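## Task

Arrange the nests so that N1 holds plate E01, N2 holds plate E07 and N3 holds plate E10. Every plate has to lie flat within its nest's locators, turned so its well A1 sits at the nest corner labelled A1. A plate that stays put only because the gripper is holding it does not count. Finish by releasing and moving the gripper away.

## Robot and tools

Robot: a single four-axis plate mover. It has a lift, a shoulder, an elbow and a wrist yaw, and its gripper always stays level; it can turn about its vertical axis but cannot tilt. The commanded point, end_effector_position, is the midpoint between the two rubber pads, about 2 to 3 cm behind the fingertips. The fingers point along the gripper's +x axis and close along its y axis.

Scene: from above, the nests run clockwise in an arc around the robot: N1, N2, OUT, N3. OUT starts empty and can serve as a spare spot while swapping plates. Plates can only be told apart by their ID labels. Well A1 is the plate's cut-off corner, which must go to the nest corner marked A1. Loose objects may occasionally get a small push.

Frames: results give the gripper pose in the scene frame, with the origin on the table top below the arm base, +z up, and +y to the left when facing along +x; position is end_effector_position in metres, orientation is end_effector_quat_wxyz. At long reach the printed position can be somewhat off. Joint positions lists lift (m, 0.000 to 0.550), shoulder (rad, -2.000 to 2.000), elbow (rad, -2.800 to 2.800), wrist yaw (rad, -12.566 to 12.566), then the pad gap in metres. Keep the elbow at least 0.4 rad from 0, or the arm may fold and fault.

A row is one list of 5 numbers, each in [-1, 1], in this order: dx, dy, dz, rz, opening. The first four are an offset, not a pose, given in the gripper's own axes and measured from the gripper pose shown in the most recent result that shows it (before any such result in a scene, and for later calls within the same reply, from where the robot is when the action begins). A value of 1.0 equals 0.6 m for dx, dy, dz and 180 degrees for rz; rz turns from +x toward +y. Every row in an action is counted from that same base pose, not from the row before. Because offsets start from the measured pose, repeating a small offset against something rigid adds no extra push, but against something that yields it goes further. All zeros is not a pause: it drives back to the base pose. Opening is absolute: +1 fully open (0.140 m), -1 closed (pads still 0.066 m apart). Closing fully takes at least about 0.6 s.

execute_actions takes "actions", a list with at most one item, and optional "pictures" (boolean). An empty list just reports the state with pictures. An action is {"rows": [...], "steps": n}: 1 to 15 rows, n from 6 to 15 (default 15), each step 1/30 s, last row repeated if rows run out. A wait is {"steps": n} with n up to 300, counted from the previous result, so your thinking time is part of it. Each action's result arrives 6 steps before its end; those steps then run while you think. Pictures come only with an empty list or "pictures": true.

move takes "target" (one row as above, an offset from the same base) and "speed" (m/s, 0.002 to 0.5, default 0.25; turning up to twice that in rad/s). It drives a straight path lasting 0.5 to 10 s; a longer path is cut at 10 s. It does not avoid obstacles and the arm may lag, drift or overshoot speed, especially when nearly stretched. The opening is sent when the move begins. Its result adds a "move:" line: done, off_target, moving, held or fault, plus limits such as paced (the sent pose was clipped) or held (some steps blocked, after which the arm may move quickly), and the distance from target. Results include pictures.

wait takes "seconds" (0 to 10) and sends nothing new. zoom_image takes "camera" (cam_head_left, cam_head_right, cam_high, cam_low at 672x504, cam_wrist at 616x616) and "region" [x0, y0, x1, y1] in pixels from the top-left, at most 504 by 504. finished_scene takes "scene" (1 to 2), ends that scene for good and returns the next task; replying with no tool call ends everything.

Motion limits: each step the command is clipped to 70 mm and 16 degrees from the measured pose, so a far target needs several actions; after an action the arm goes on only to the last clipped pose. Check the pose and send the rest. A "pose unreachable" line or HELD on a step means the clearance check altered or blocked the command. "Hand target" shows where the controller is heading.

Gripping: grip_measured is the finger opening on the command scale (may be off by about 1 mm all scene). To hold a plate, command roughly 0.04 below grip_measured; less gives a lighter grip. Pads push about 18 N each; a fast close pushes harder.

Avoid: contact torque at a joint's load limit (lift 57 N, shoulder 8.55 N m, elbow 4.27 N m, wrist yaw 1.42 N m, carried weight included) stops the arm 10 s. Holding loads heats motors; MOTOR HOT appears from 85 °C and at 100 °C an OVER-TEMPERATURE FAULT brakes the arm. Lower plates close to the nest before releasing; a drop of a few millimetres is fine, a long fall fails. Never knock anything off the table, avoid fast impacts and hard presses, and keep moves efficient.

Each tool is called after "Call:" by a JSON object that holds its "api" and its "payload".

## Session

Call:
{"api": "execute_actions", "payload": {"actions": []}}

Scene clock: 0.00 s of 12600.00 s.
end_effector_position=(+0.4464, -0.1376, +0.1544) grip_measured=+0.99 end_effector_quat_wxyz=(+0.391, +0.000, +0.000, +0.920)
Joint positions: [ 0.149 -0.055  2.007  0.387  0.14 ]
Hand target: +0.446, -0.138, +0.154; +0.391, +0.000, +0.000, +0.920

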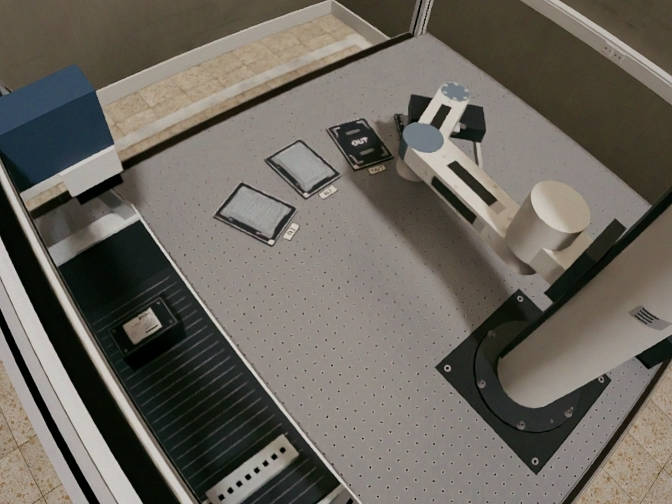

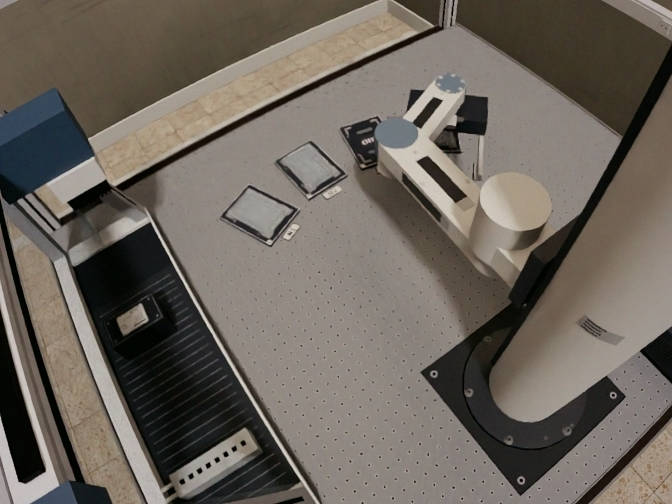

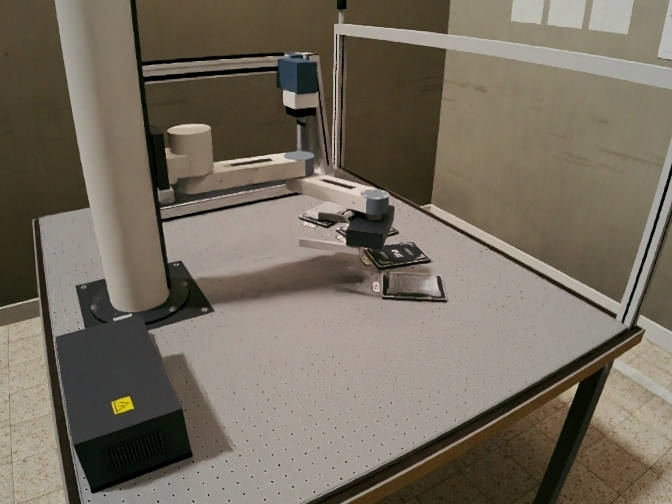

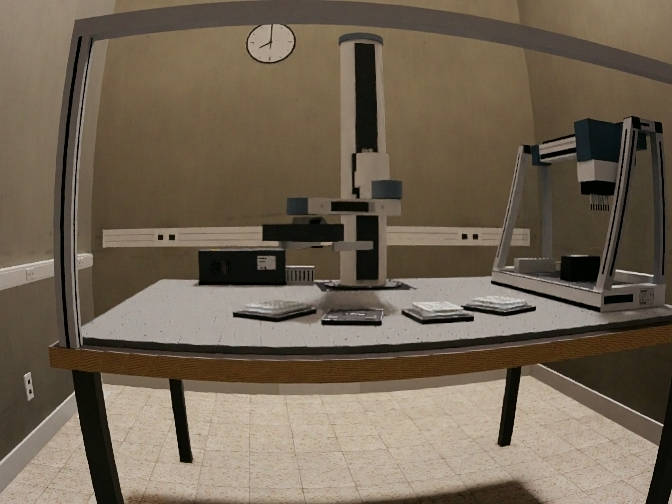

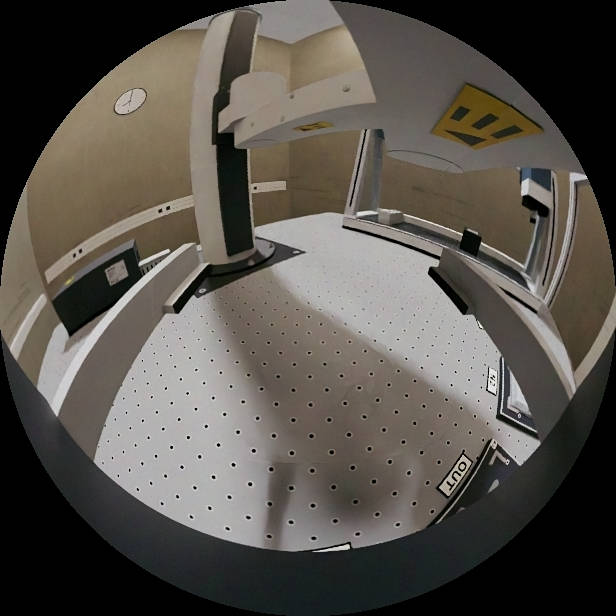

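Call:
{"api": "zoom_image", "payload": {"camera": "cam_head_left", "region": [200, 110, 420, 260]}}

Call:
{"api": "zoom_image", "payload": {"camera": "cam_low", "region": [220, 285, 390, 335]}}

Call:
{"api": "zoom_image", "payload": {"camera": "cam_low", "region": [390, 285, 550, 335]}}

Call:
{"api": "zoom_image", "payload": {"camera": "cam_high", "region": [290, 195, 460, 315]}}

Region (200, 110, 420, 260) of cam_head_left's 672x504 image, scaled by 2.291, with more detail than that image has; it fills the top 344 rows of this view, and the rest is white.

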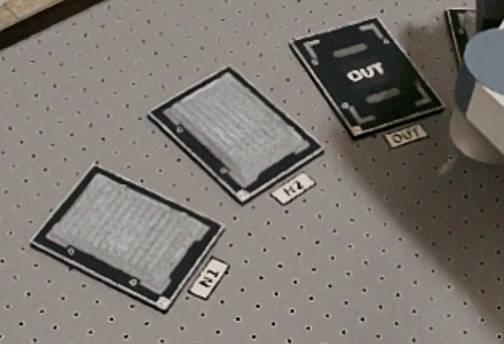

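Region (220, 285, 390, 335) of cam_low's 672x504 image, scaled by 2.965, with more detail than that image has; it fills the top 148 rows of this view, and the rest is white.

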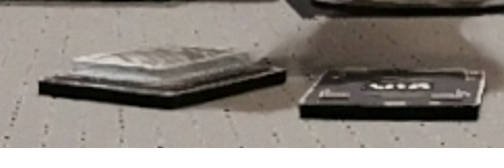

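Region (390, 285, 550, 335) of cam_low's 672x504 image, scaled by 3.150, with more detail than that image has; it fills the top 158 rows of this view, and the rest is white.

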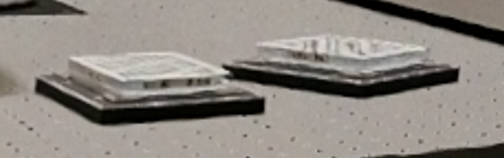

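Region (290, 195, 460, 315) of cam_high's 672x504 image, scaled by 2.965, with more detail than that image has; it fills the top 356 rows of this view, and the rest is white.

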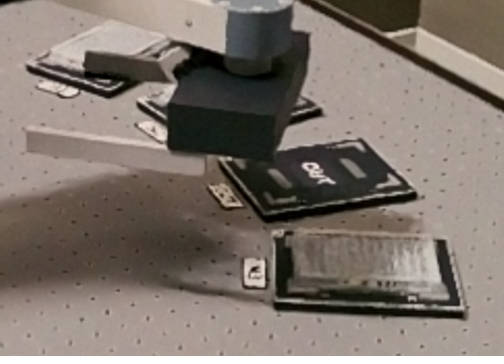

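Call:
{"api": "zoom_image", "payload": {"camera": "cam_low", "region": [425, 300, 475, 322]}}

Call:
{"api": "zoom_image", "payload": {"camera": "cam_low", "region": [465, 292, 515, 314]}}

Call:
{"api": "zoom_image", "payload": {"camera": "cam_low", "region": [230, 295, 320, 325]}}

Call:
{"api": "zoom_image", "payload": {"camera": "cam_high", "region": [370, 265, 455, 310]}}

Region (425, 300, 475, 322) of cam_low's 672x504 image, scaled by 10.080, with more detail than that image has; it fills the top 222 rows of this view, and the rest is white.

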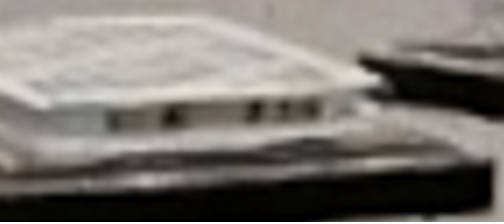

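Region (465, 292, 515, 314) of cam_low's 672x504 image, scaled by 10.080, with more detail than that image has; it fills the top 222 rows of this view, and the rest is white.

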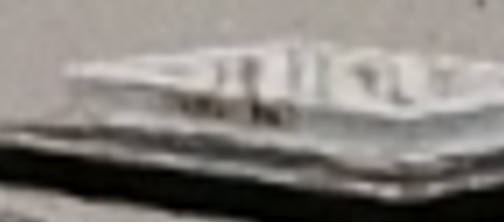

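Region (230, 295, 320, 325) of cam_low's 672x504 image, scaled by 5.600, with more detail than that image has.

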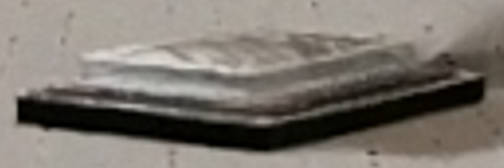

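Region (370, 265, 455, 310) of cam_high's 672x504 image, scaled by 5.929, with more detail than that image has; it fills the top 267 rows of this view, and the rest is white.

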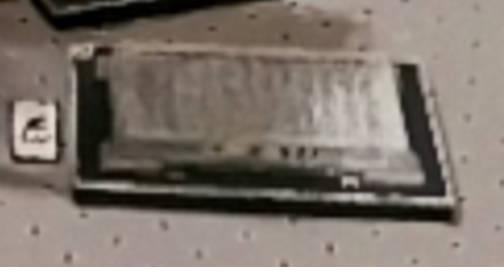

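Call:
{"api": "zoom_image", "payload": {"camera": "cam_high", "region": [398, 283, 432, 298]}}

Call:
{"api": "zoom_image", "payload": {"camera": "cam_head_left", "region": [205, 175, 305, 250]}}

Call:
{"api": "zoom_image", "payload": {"camera": "cam_head_left", "region": [255, 130, 355, 205]}}

Region (398, 283, 432, 298) of cam_high's 672x504 image, scaled by 14.824, with more detail than that image has; it fills the top 222 rows of this view, and the rest is white.

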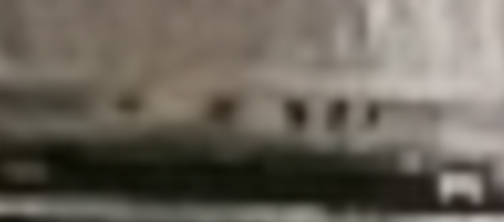

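Region (205, 175, 305, 250) of cam_head_left's 672x504 image, scaled by 5.040, with more detail than that image has; it fills the top 378 rows of this view, and the rest is white.

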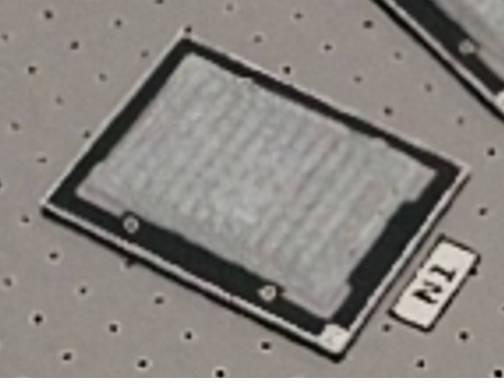

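Region (255, 130, 355, 205) of cam_head_left's 672x504 image, scaled by 5.040, with more detail than that image has; it fills the top 378 rows of this view, and the rest is white.

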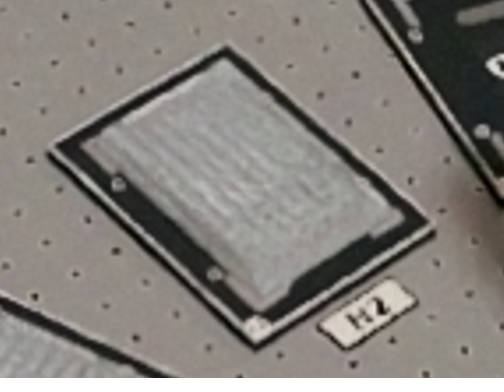

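Call:
{"api": "move", "payload": {"target": [-0.1105,-0.5644,-0.1572,-0.7175,0], "speed": 0.5}}

Scene clock: 8.57 s of 12600.00 s.
end_effector_position=(+0.7361, +0.0502, +0.0600) grip_measured=+0.00 end_effector_quat_wxyz=(+0.999, +0.000, +0.000, +0.043)
Joint positions: [ 0.055  0.657  1.898 -2.47   0.103]
Hand target: +0.736, +0.050, +0.060; +0.999, +0.000, +0.000, +0.042
Off the commanded pose: 0.000 m, 0 deg.
Kept back: nothing.
After step 90, 2.87 s passed at rest.
move: done

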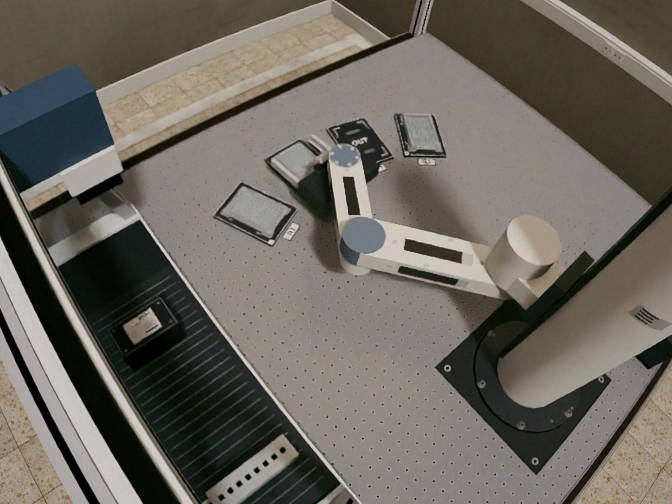

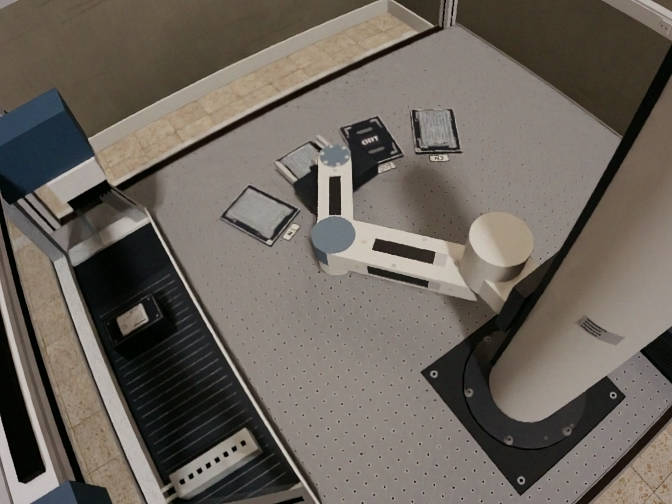

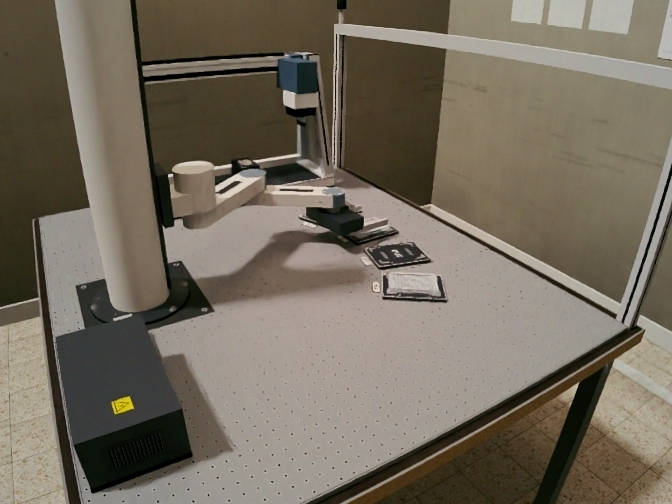

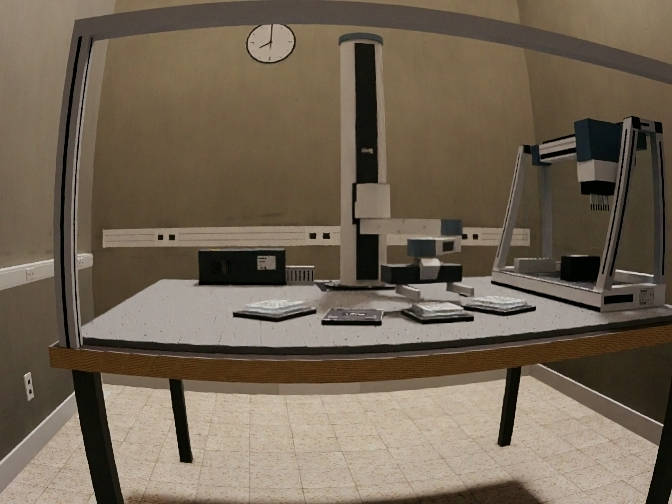

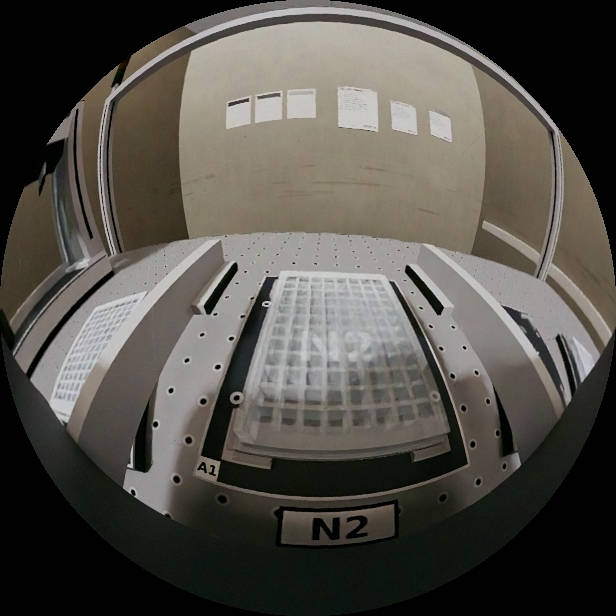

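Call:
{"api": "execute_actions", "payload": {"actions": [{"rows": [[-0.0033,-0.0133,-0.005,-0.013,0.2],[-0.0033,-0.0133,-0.012,-0.013,0.2],[-0.0033,-0.0133,-0.02,-0.013,0.2],[-0.0033,-0.0133,-0.028,-0.013,0.2],[-0.0033,-0.0133,-0.035,-0.013,0.2],[-0.0033,-0.0133,-0.041,-0.013,0.2],[-0.0033,-0.0133,-0.045,-0.013,0.2],[-0.0033,-0.0133,-0.0468,-0.013,0.2]], "steps": 13}]}}

Call:
{"api": "execute_actions", "payload": {"actions": []}}

Call:
{"api": "zoom_image", "payload": {"camera": "cam_wrist", "region": [20, 250, 180, 420]}}

Call:
{"api": "zoom_image", "payload": {"camera": "cam_wrist", "region": [280, 340, 380, 450]}}

Scene clock: 9.47 s of 12600.00 s.
end_effector_position=(+0.7348, +0.0419, +0.0390) grip_measured=+0.20 end_effector_quat_wxyz=(+1.000, +0.000, +0.000, +0.022)
Joint positions: [ 0.034  0.657  1.885 -2.499  0.11 ]
Steps of this call (steps 1 to 20: nothing new was sent; steps 21 to 27: the first 7 steps of this action). Readings (end_effector_position):
21: (+0.7360, +0.0500, +0.0600)
22: (+0.7355, +0.0466, +0.0587)
24: (+0.7347, +0.0419, +0.0517)
27: the state above

Scene clock: 9.67 s of 12600.00 s.
end_effector_position=(+0.7348, +0.0419, +0.0319) grip_measured=+0.20 end_effector_quat_wxyz=(+1.000, +0.000, +0.000, +0.022)
Joint positions: [ 0.027  0.657  1.885 -2.499  0.11 ]
Hand target: +0.735, +0.042, +0.032; +1.000, +0.000, +0.000, +0.022
Off the commanded pose: 0.000 m, 0 deg.
Kept back: nothing.
Steps of this call (steps 1 to 6: the last 6 steps of your previous action). Readings (end_effector_position):
1: (+0.7348, +0.0419, +0.0355)
2: (+0.7348, +0.0419, +0.0328)
4: (+0.7348, +0.0419, +0.0317)
6: the state above

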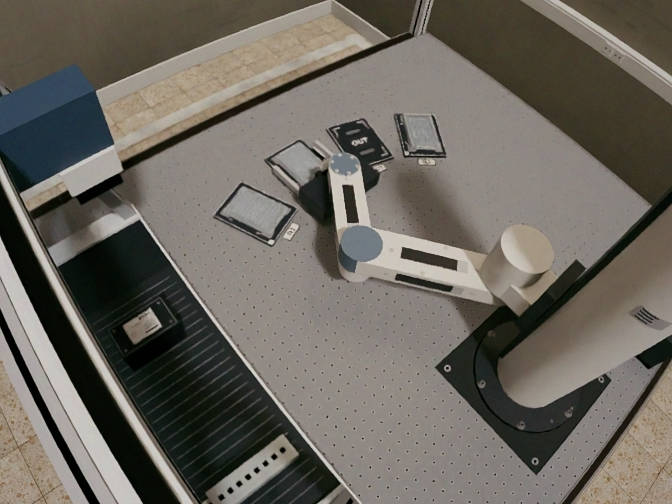

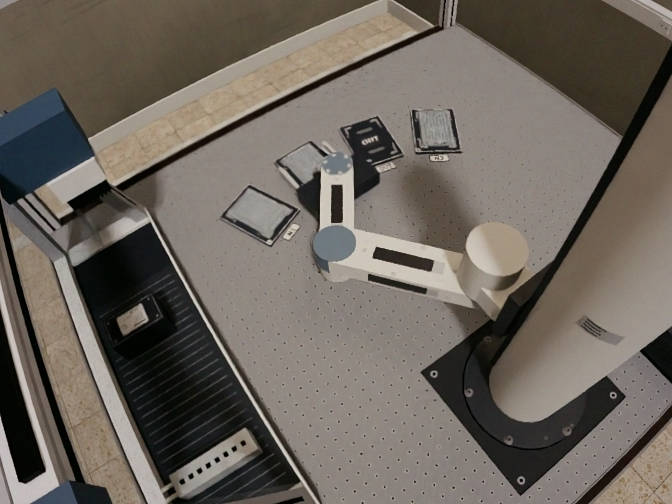

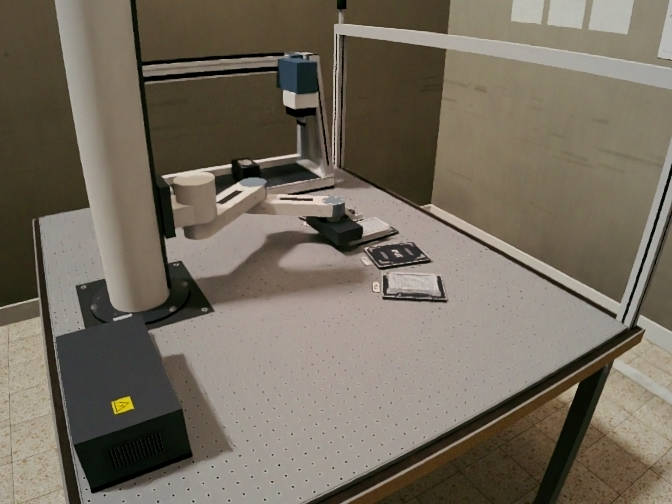

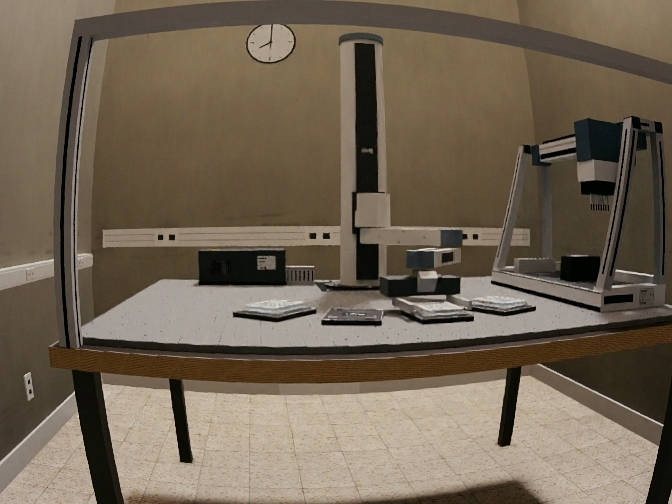

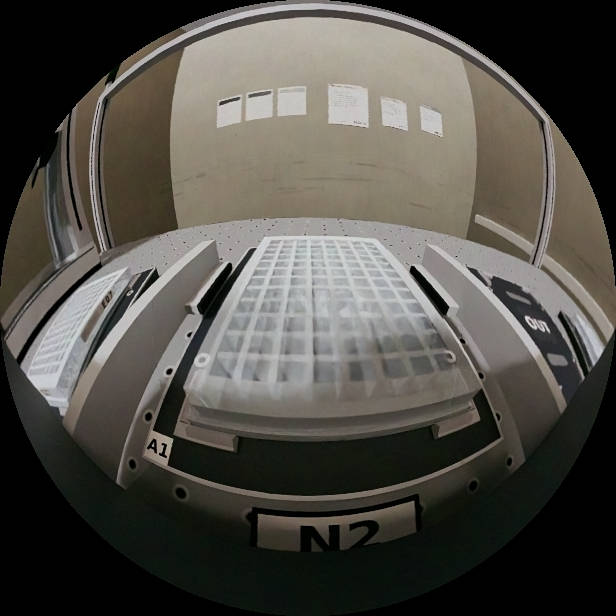

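Region (20, 250, 180, 420) of cam_wrist's 616x616 image, scaled by 2.965, with more detail than that image has; it fills the left 474 columns of this view, and the rest is white.

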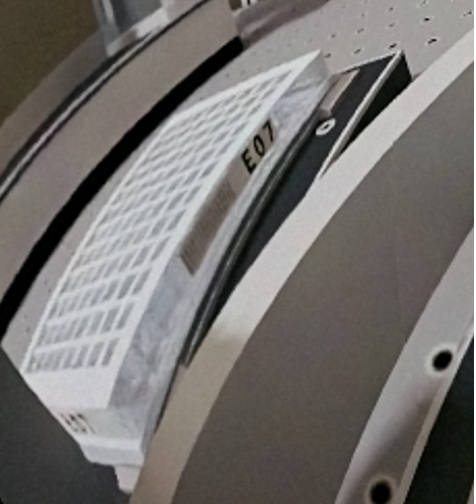

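Region (280, 340, 380, 450) of cam_wrist's 616x616 image, scaled by 4.582, with more detail than that image has; it fills the left 458 columns of this view, and the rest is white.

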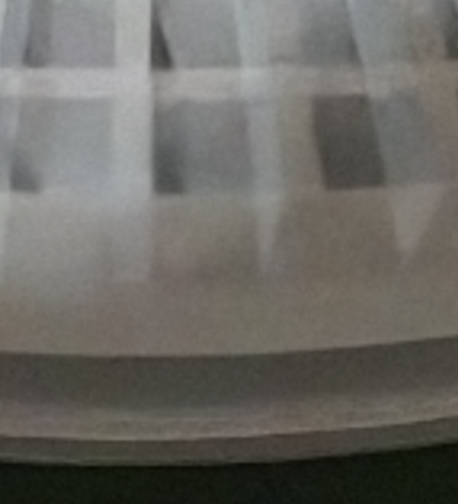

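Call:
{"api": "zoom_image", "payload": {"camera": "cam_wrist", "region": [160, 340, 500, 460]}}

Call:
{"api": "zoom_image", "payload": {"camera": "cam_wrist", "region": [240, 225, 410, 285]}}

Region (160, 340, 500, 460) of cam_wrist's 616x616 image, scaled by 1.482, with more detail than that image has; it fills the top 178 rows of this view, and the rest is white.

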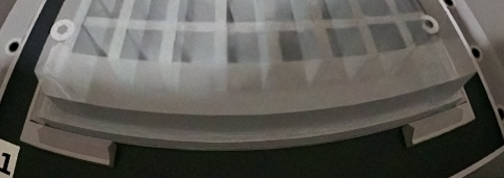

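Region (240, 225, 410, 285) of cam_wrist's 616x616 image, scaled by 2.965, with more detail than that image has; it fills the top 178 rows of this view, and the rest is white.

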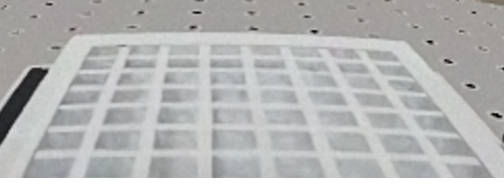

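Call:
{"api": "execute_actions", "payload": {"actions": [{"rows": [[-0.0018,-0.0008,0,0.002,0.1],[-0.0018,-0.0008,0,0.002,0],[-0.0018,-0.0008,0,0.002,-0.1],[-0.0018,-0.0008,0,0.002,-0.2],[-0.0018,-0.0008,0,0.002,-0.3],[-0.0018,-0.0008,0,0.002,-0.36],[-0.0018,-0.0008,0,0.002,-0.40],[-0.0018,-0.0008,0,0.002,-0.42],[-0.0018,-0.0008,0,0.002,-0.43],[-0.0018,-0.0008,0,0.002,-0.44],[-0.0018,-0.0008,0,0.002,-0.45],[-0.0018,-0.0008,0,0.002,-0.46],[-0.0018,-0.0008,0,0.002,-0.47],[-0.0018,-0.0008,0,0.002,-0.48],[-0.0018,-0.0008,0,0.002,-0.49]], "steps": 15}]}}

Call:
{"api": "execute_actions", "payload": {"actions": [{"rows": [[0,0,0,0,-0.50],[0,0,0,0,-0.51],[0,0,0,0,-0.52],[0,0,0,0,-0.53],[0,0,0,0,-0.54],[0,0,0,0,-0.55]], "steps": 9}]}}

Call:
{"api": "execute_actions", "payload": {"actions": [{"rows": [[0,0.002,0.0005,0,-0.55]], "steps": 8}]}}

Call:
{"api": "execute_actions", "payload": {"actions": [{"rows": [[0,-0.003,0,0,-0.55]], "steps": 8}]}}

Call:
{"api": "execute_actions", "payload": {"actions": [{"rows": [[0.003,0.0008,0,0,-0.55]], "steps": 8}]}}

Call:
{"api": "execute_actions", "payload": {"actions": [{"rows": [[-0.0014,0,0,0,-0.55]], "steps": 8}]}}

Call:
{"api": "move", "payload": {"target": [0,0,0.025,0,-0.55], "speed": 0.06}}

Call:
{"api": "zoom_image", "payload": {"camera": "cam_wrist", "region": [280, 340, 380, 450]}}

Scene clock: 11.53 s of 12600.00 s.
end_effector_position=(+0.7337, +0.0413, +0.0319) grip_measured=-0.42 end_effector_quat_wxyz=(+1.000, +0.000, +0.000, +0.025)
Joint positions: [ 0.027  0.657  1.878 -2.485  0.087]
Steps of this call (steps 1 to 47: nothing new was sent; steps 48 to 56: the first 9 steps of this action). Readings (end_effector_position):
48: (+0.7347, +0.0420, +0.0319)
49: (+0.7338, +0.0416, +0.0319)
51: (+0.7337, +0.0413, +0.0319)
55: (+0.7337, +0.0413, +0.0319)
56: the state above

Scene clock: 11.83 s of 12600.00 s.
end_effector_position=(+0.7337, +0.0413, +0.0319) grip_measured=-0.49 end_effector_quat_wxyz=(+1.000, +0.000, +0.000, +0.025)
Joint positions: [ 0.027  0.657  1.878 -2.485  0.085]
Off your previous action's commanded pose: 0.000 m, 0 deg at its last step (step 6 of this call).
Steps of this call (steps 1 to 6: the last 6 steps of your previous action; steps 7 to 9: the first 3 steps of this action, its rows measured from where the robot was after step 6). Readings (end_effector_position):
6: (+0.7337, +0.0413, +0.0319)
7: (+0.7337, +0.0413, +0.0319)
8: (+0.7337, +0.0413, +0.0319)
9: the state above

Scene clock: 12.10 s of 12600.00 s.
end_effector_position=(+0.7336, +0.0421, +0.0321) grip_measured=-0.50 end_effector_quat_wxyz=(+1.000, +0.000, +0.000, +0.025)
Joint positions: [ 0.027  0.66   1.878 -2.488  0.085]
Off your previous action's commanded pose: 0.000 m, 0 deg at its last step (step 6 of this call).
Steps of this call (steps 1 to 6: the last 6 steps of your previous action; steps 7 to 8: the first 2 steps of this action, its rows measured from where the robot was after step 6). Readings (end_effector_position):
6: (+0.7337, +0.0413, +0.0319)
7: (+0.7337, +0.0413, +0.0319)
8: the state above

Scene clock: 12.37 s of 12600.00 s.
end_effector_position=(+0.7337, +0.0410, +0.0322) grip_measured=-0.50 end_effector_quat_wxyz=(+1.000, +0.000, +0.000, +0.025)
Joint positions: [ 0.027  0.657  1.878 -2.485  0.085]
Off your previous action's commanded pose: 0.000 m, 0 deg at its last step (step 6 of this call).
Steps of this call (steps 1 to 6: the last 6 steps of your previous action; steps 7 to 8: the first 2 steps of this action, its rows measured from where the robot was after step 6). Readings (end_effector_position):
6: (+0.7336, +0.0421, +0.0322)
7: (+0.7336, +0.0421, +0.0322)
8: the state above

Scene clock: 12.63 s of 12600.00 s.
end_effector_position=(+0.7349, +0.0415, +0.0322) grip_measured=-0.50 end_effector_quat_wxyz=(+1.000, +0.000, +0.000, +0.025)
Joint positions: [ 0.027  0.654  1.886 -2.489  0.085]
Off your previous action's commanded pose: 0.001 m, 0 deg at its last step (step 6 of this call).
Steps of this call (steps 1 to 6: the last 6 steps of your previous action; steps 7 to 8: the first 2 steps of this action, its rows measured from where the robot was after step 6). Readings (end_effector_position):
6: (+0.7338, +0.0413, +0.0322)
7: (+0.7339, +0.0413, +0.0322)
8: the state above

Scene clock: 12.90 s of 12600.00 s.
end_effector_position=(+0.7341, +0.0413, +0.0322) grip_measured=-0.50 end_effector_quat_wxyz=(+1.000, +0.000, +0.000, +0.025)
Joint positions: [ 0.027  0.656  1.881 -2.486  0.085]
Off your previous action's commanded pose: 0.001 m, 0 deg at its last step (step 6 of this call).
Steps of this call (steps 1 to 6: the last 6 steps of your previous action; steps 7 to 8: the first 2 steps of this action, its rows measured from where the robot was after step 6). Readings (end_effector_position):
6: (+0.7350, +0.0414, +0.0322)
7: (+0.7349, +0.0414, +0.0322)
8: the state above

Scene clock: 13.83 s of 12600.00 s.
end_effector_position=(+0.7341, +0.0415, +0.0472) grip_measured=-0.50 end_effector_quat_wxyz=(+1.000, +0.000, +0.000, +0.025)
Joint positions: [ 0.042  0.656  1.881 -2.486  0.085]
Hand target: +0.734, +0.041, +0.047; +1.000, +0.000, +0.000, +0.025
Off your previous action's commanded pose: 0.000 m, 0 deg at its last step (step 6 of this call).
Off the commanded pose: 0.000 m, 0 deg.
Kept back: nothing.
move: done

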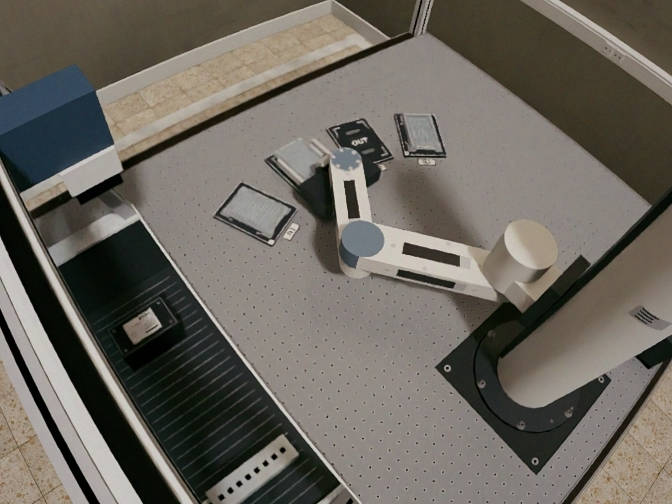

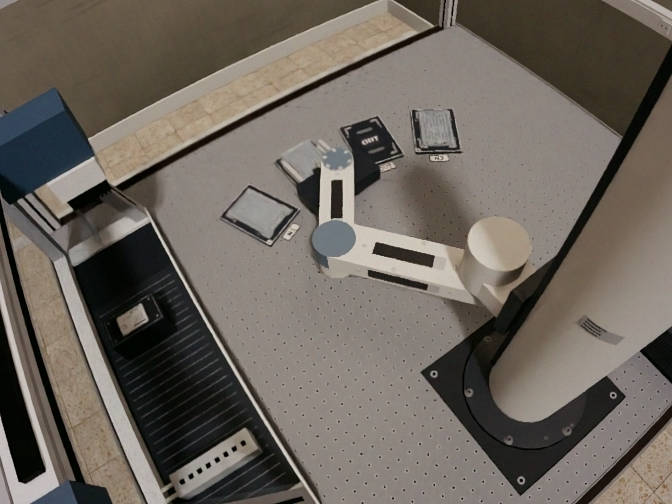

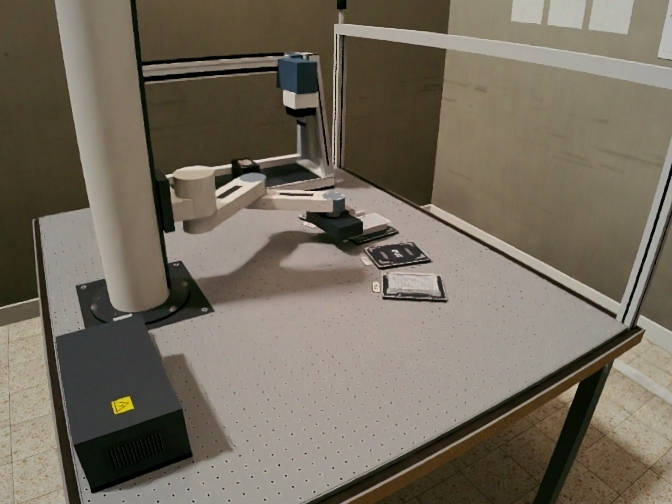

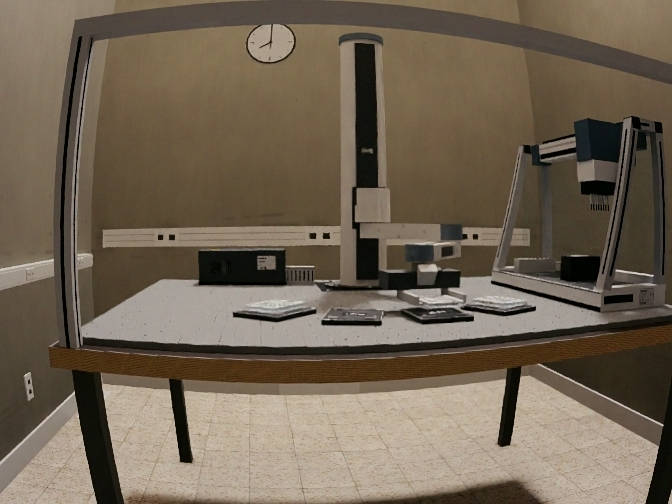

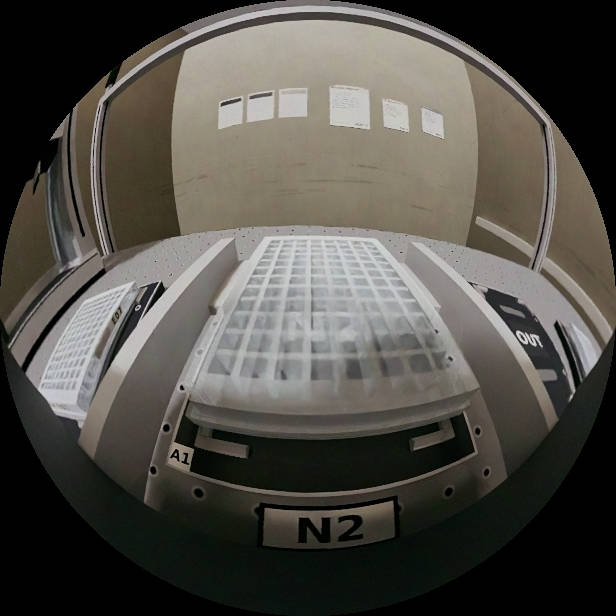

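Region (280, 340, 380, 450) of cam_wrist's 616x616 image, scaled by 4.582, with more detail than that image has; it fills the left 458 columns of this view, and the rest is white.

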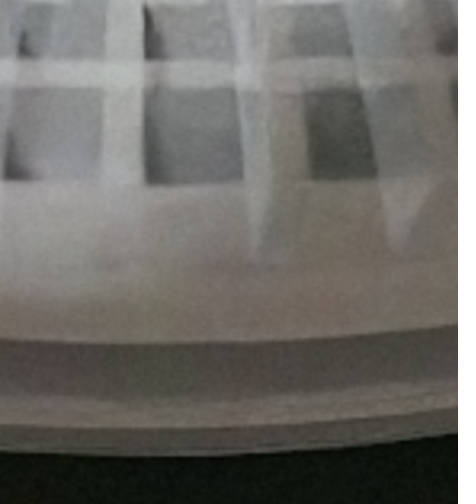

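Call:
{"api": "move", "payload": {"target": [-0.4581,-0.176,-0.018,-0.099,-0.55], "speed": 0.4}}

Call:
{"api": "execute_actions", "payload": {"actions": [{"rows": [[0,0,-0.004,0,-0.55],[0,0,-0.008,0,-0.55],[0,0,-0.012,0,-0.55],[0,0,-0.016,0,-0.55],[0,0,-0.019,0,-0.55],[0,0,-0.021,0,-0.55],[0,0,-0.022,0,-0.55],[0,0,-0.0228,0,-0.55],[0,0,-0.0235,0,-0.55],[0,0,-0.0242,0,-0.55],[0,0,-0.0249,0,-0.55],[0,0,-0.0256,0,-0.55],[0,0,-0.0263,0,-0.55],[0,0,-0.0268,0,-0.55],[0,0,-0.0272,0,-0.55]], "steps": 15}]}}

Call:
{"api": "execute_actions", "payload": {"actions": [{"steps": 10}]}}

Scene clock: 15.57 s of 12600.00 s.
end_effector_position=(+0.4650, -0.0783, +0.0364) grip_measured=-0.50 end_effector_quat_wxyz=(+0.992, +0.000, +0.000, -0.130)
Joint positions: [ 0.031  0.76   0.609 -1.63   0.085]
Hand target: +0.465, -0.078, +0.036; +0.992, +0.000, +0.000, -0.130
Off the commanded pose: 0.000 m, 0 deg.
Kept back: nothing.
move: done

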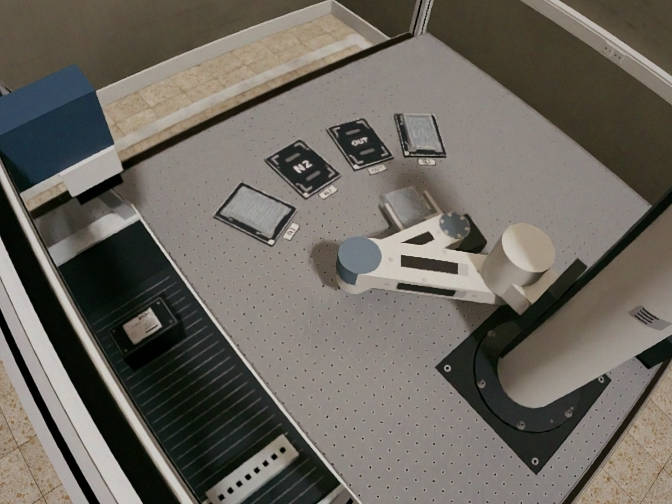

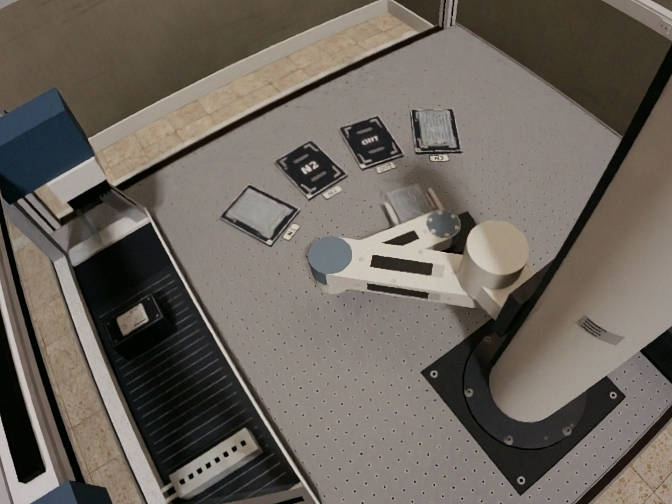

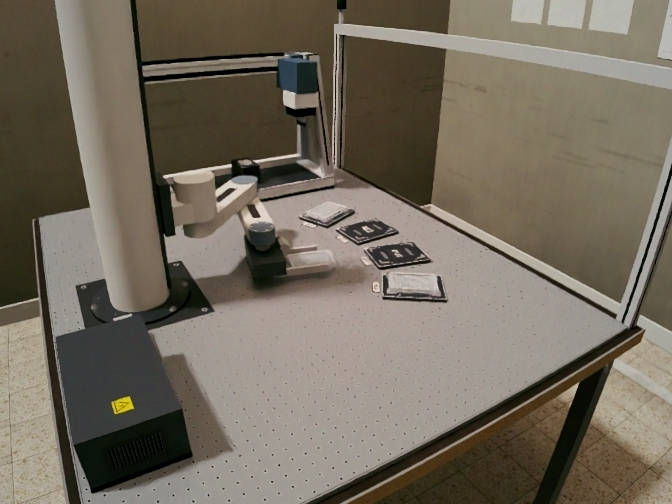

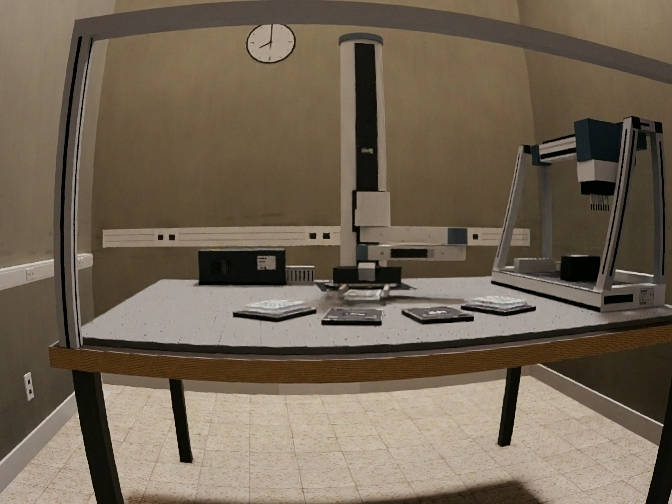

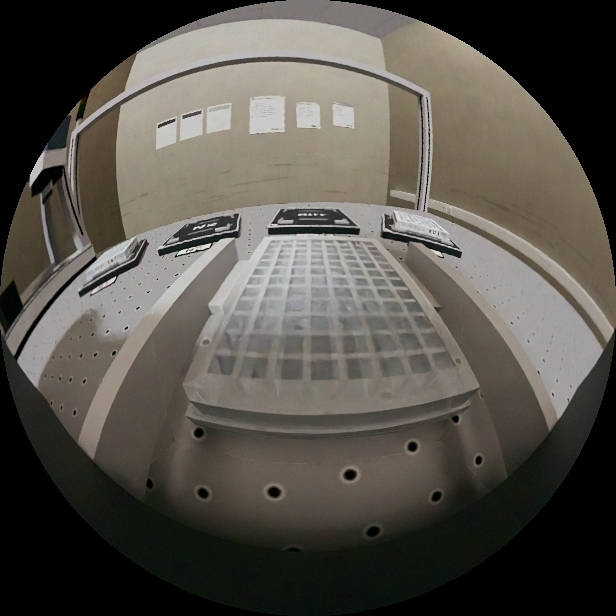

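Scene clock: 15.87 s of 12600.00 s.
end_effector_position=(+0.4650, -0.0783, +0.0226) grip_measured=-0.50 end_effector_quat_wxyz=(+0.992, +0.000, +0.000, -0.130)
Joint positions: [ 0.018  0.76   0.608 -1.63   0.085]
Steps of this call (steps 1 to 9: the first 9 steps of this action). Readings (end_effector_position):
1: (+0.4650, -0.0783, +0.0364)
2: (+0.4650, -0.0783, +0.0351)
4: (+0.4650, -0.0783, +0.0302)
8: (+0.4650, -0.0783, +0.0231)
9: the state above

Scene clock: 16.20 s of 12600.00 s.
end_effector_position=(+0.4650, -0.0783, +0.0201) grip_measured=-0.50 end_effector_quat_wxyz=(+0.992, +0.000, +0.000, -0.130)
Joint positions: [ 0.015  0.76   0.608 -1.63   0.085]
Hand target: +0.465, -0.078, +0.020; +0.992, +0.000, +0.000, -0.130
Off the commanded pose: 0.000 m, 0 deg.
Kept back: nothing.
Steps of this call (steps 1 to 6: the last 6 steps of your previous action; steps 7 to 10: nothing new was sent). Readings (end_effector_position):
1: (+0.4650, -0.0783, +0.0222)
2: (+0.4650, -0.0783, +0.0218)
4: (+0.4650, -0.0783, +0.0210)
8: (+0.4650, -0.0783, +0.0201)
10: the state above

Call:
{"api": "execute_actions", "payload": {"actions": [{"rows": [[0,0,-0.0004,0,-0.5],[0,0,-0.0004,0,-0.48],[0,0,-0.0004,0,-0.44],[0,0,-0.0004,0,-0.35],[0,0,-0.0004,0,-0.2],[0,0,-0.0004,0,0],[0,0,-0.0004,0,0],[0,0,0,0,0],[0,0,0.005,0,0],[0,0,0.012,0,0],[0,0,0.02,0,0],[0,0,0.027,0,0],[0,0,0.03,0,0]], "steps": 15}]}}

Call:
{"api": "move", "payload": {"target": [0.2315,0.5798,0.0365,0.2136,0.2], "speed": 0.5}}

Scene clock: 16.87 s of 12600.00 s.
end_effector_position=(+0.4650, -0.0783, +0.0201) grip_measured=+0.00 end_effector_quat_wxyz=(+0.992, +0.000, +0.000, -0.130)
Joint positions: [ 0.015  0.76   0.608 -1.63   0.103]
Steps of this call (steps 1 to 11: nothing new was sent; steps 12 to 20: the first 9 steps of this action). Readings (end_effector_position):
12: (+0.4650, -0.0783, +0.0200)
13: (+0.4650, -0.0783, +0.0198)
15: (+0.4650, -0.0783, +0.0198)
19: (+0.4650, -0.0783, +0.0198)
20: the state above

Scene clock: 18.63 s of 12600.00 s.
end_effector_position=(+0.6888, +0.2222, +0.0600) grip_measured=+0.20 end_effector_quat_wxyz=(+0.979, +0.000, +0.000, +0.204)
Joint positions: [ 0.055  0.984  1.875 -2.449  0.11 ]
Hand target: +0.689, +0.222, +0.060; +0.979, +0.000, +0.000, +0.204
Off your previous action's commanded pose: 0.000 m, 0 deg at its last step (step 6 of this call).
Off the commanded pose: 0.000 m, 0 deg.
Kept back: nothing.
move: done; limits=paced

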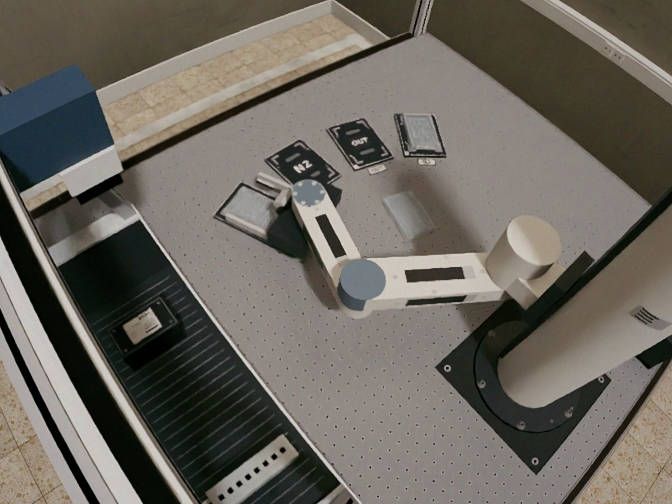

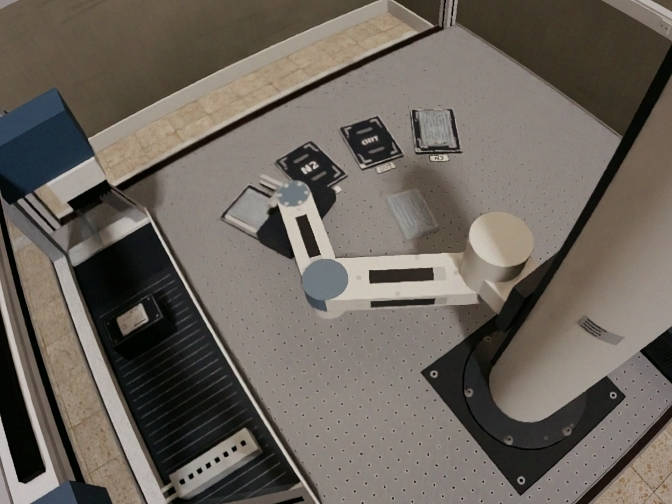

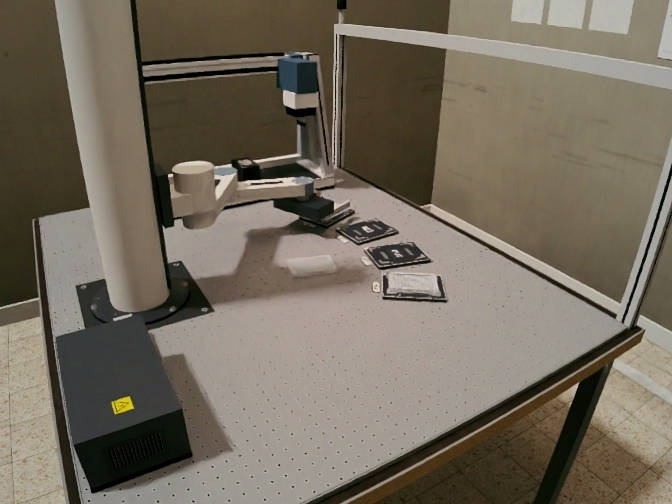

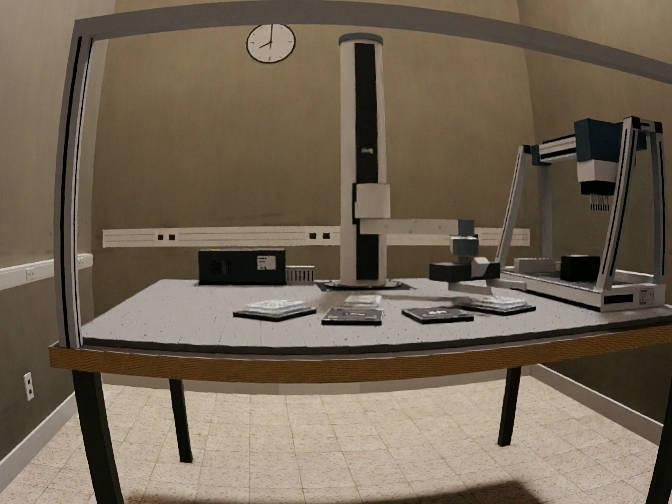

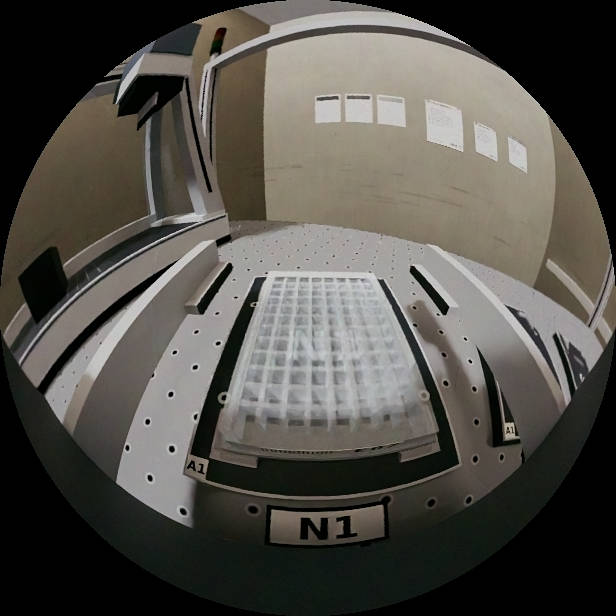

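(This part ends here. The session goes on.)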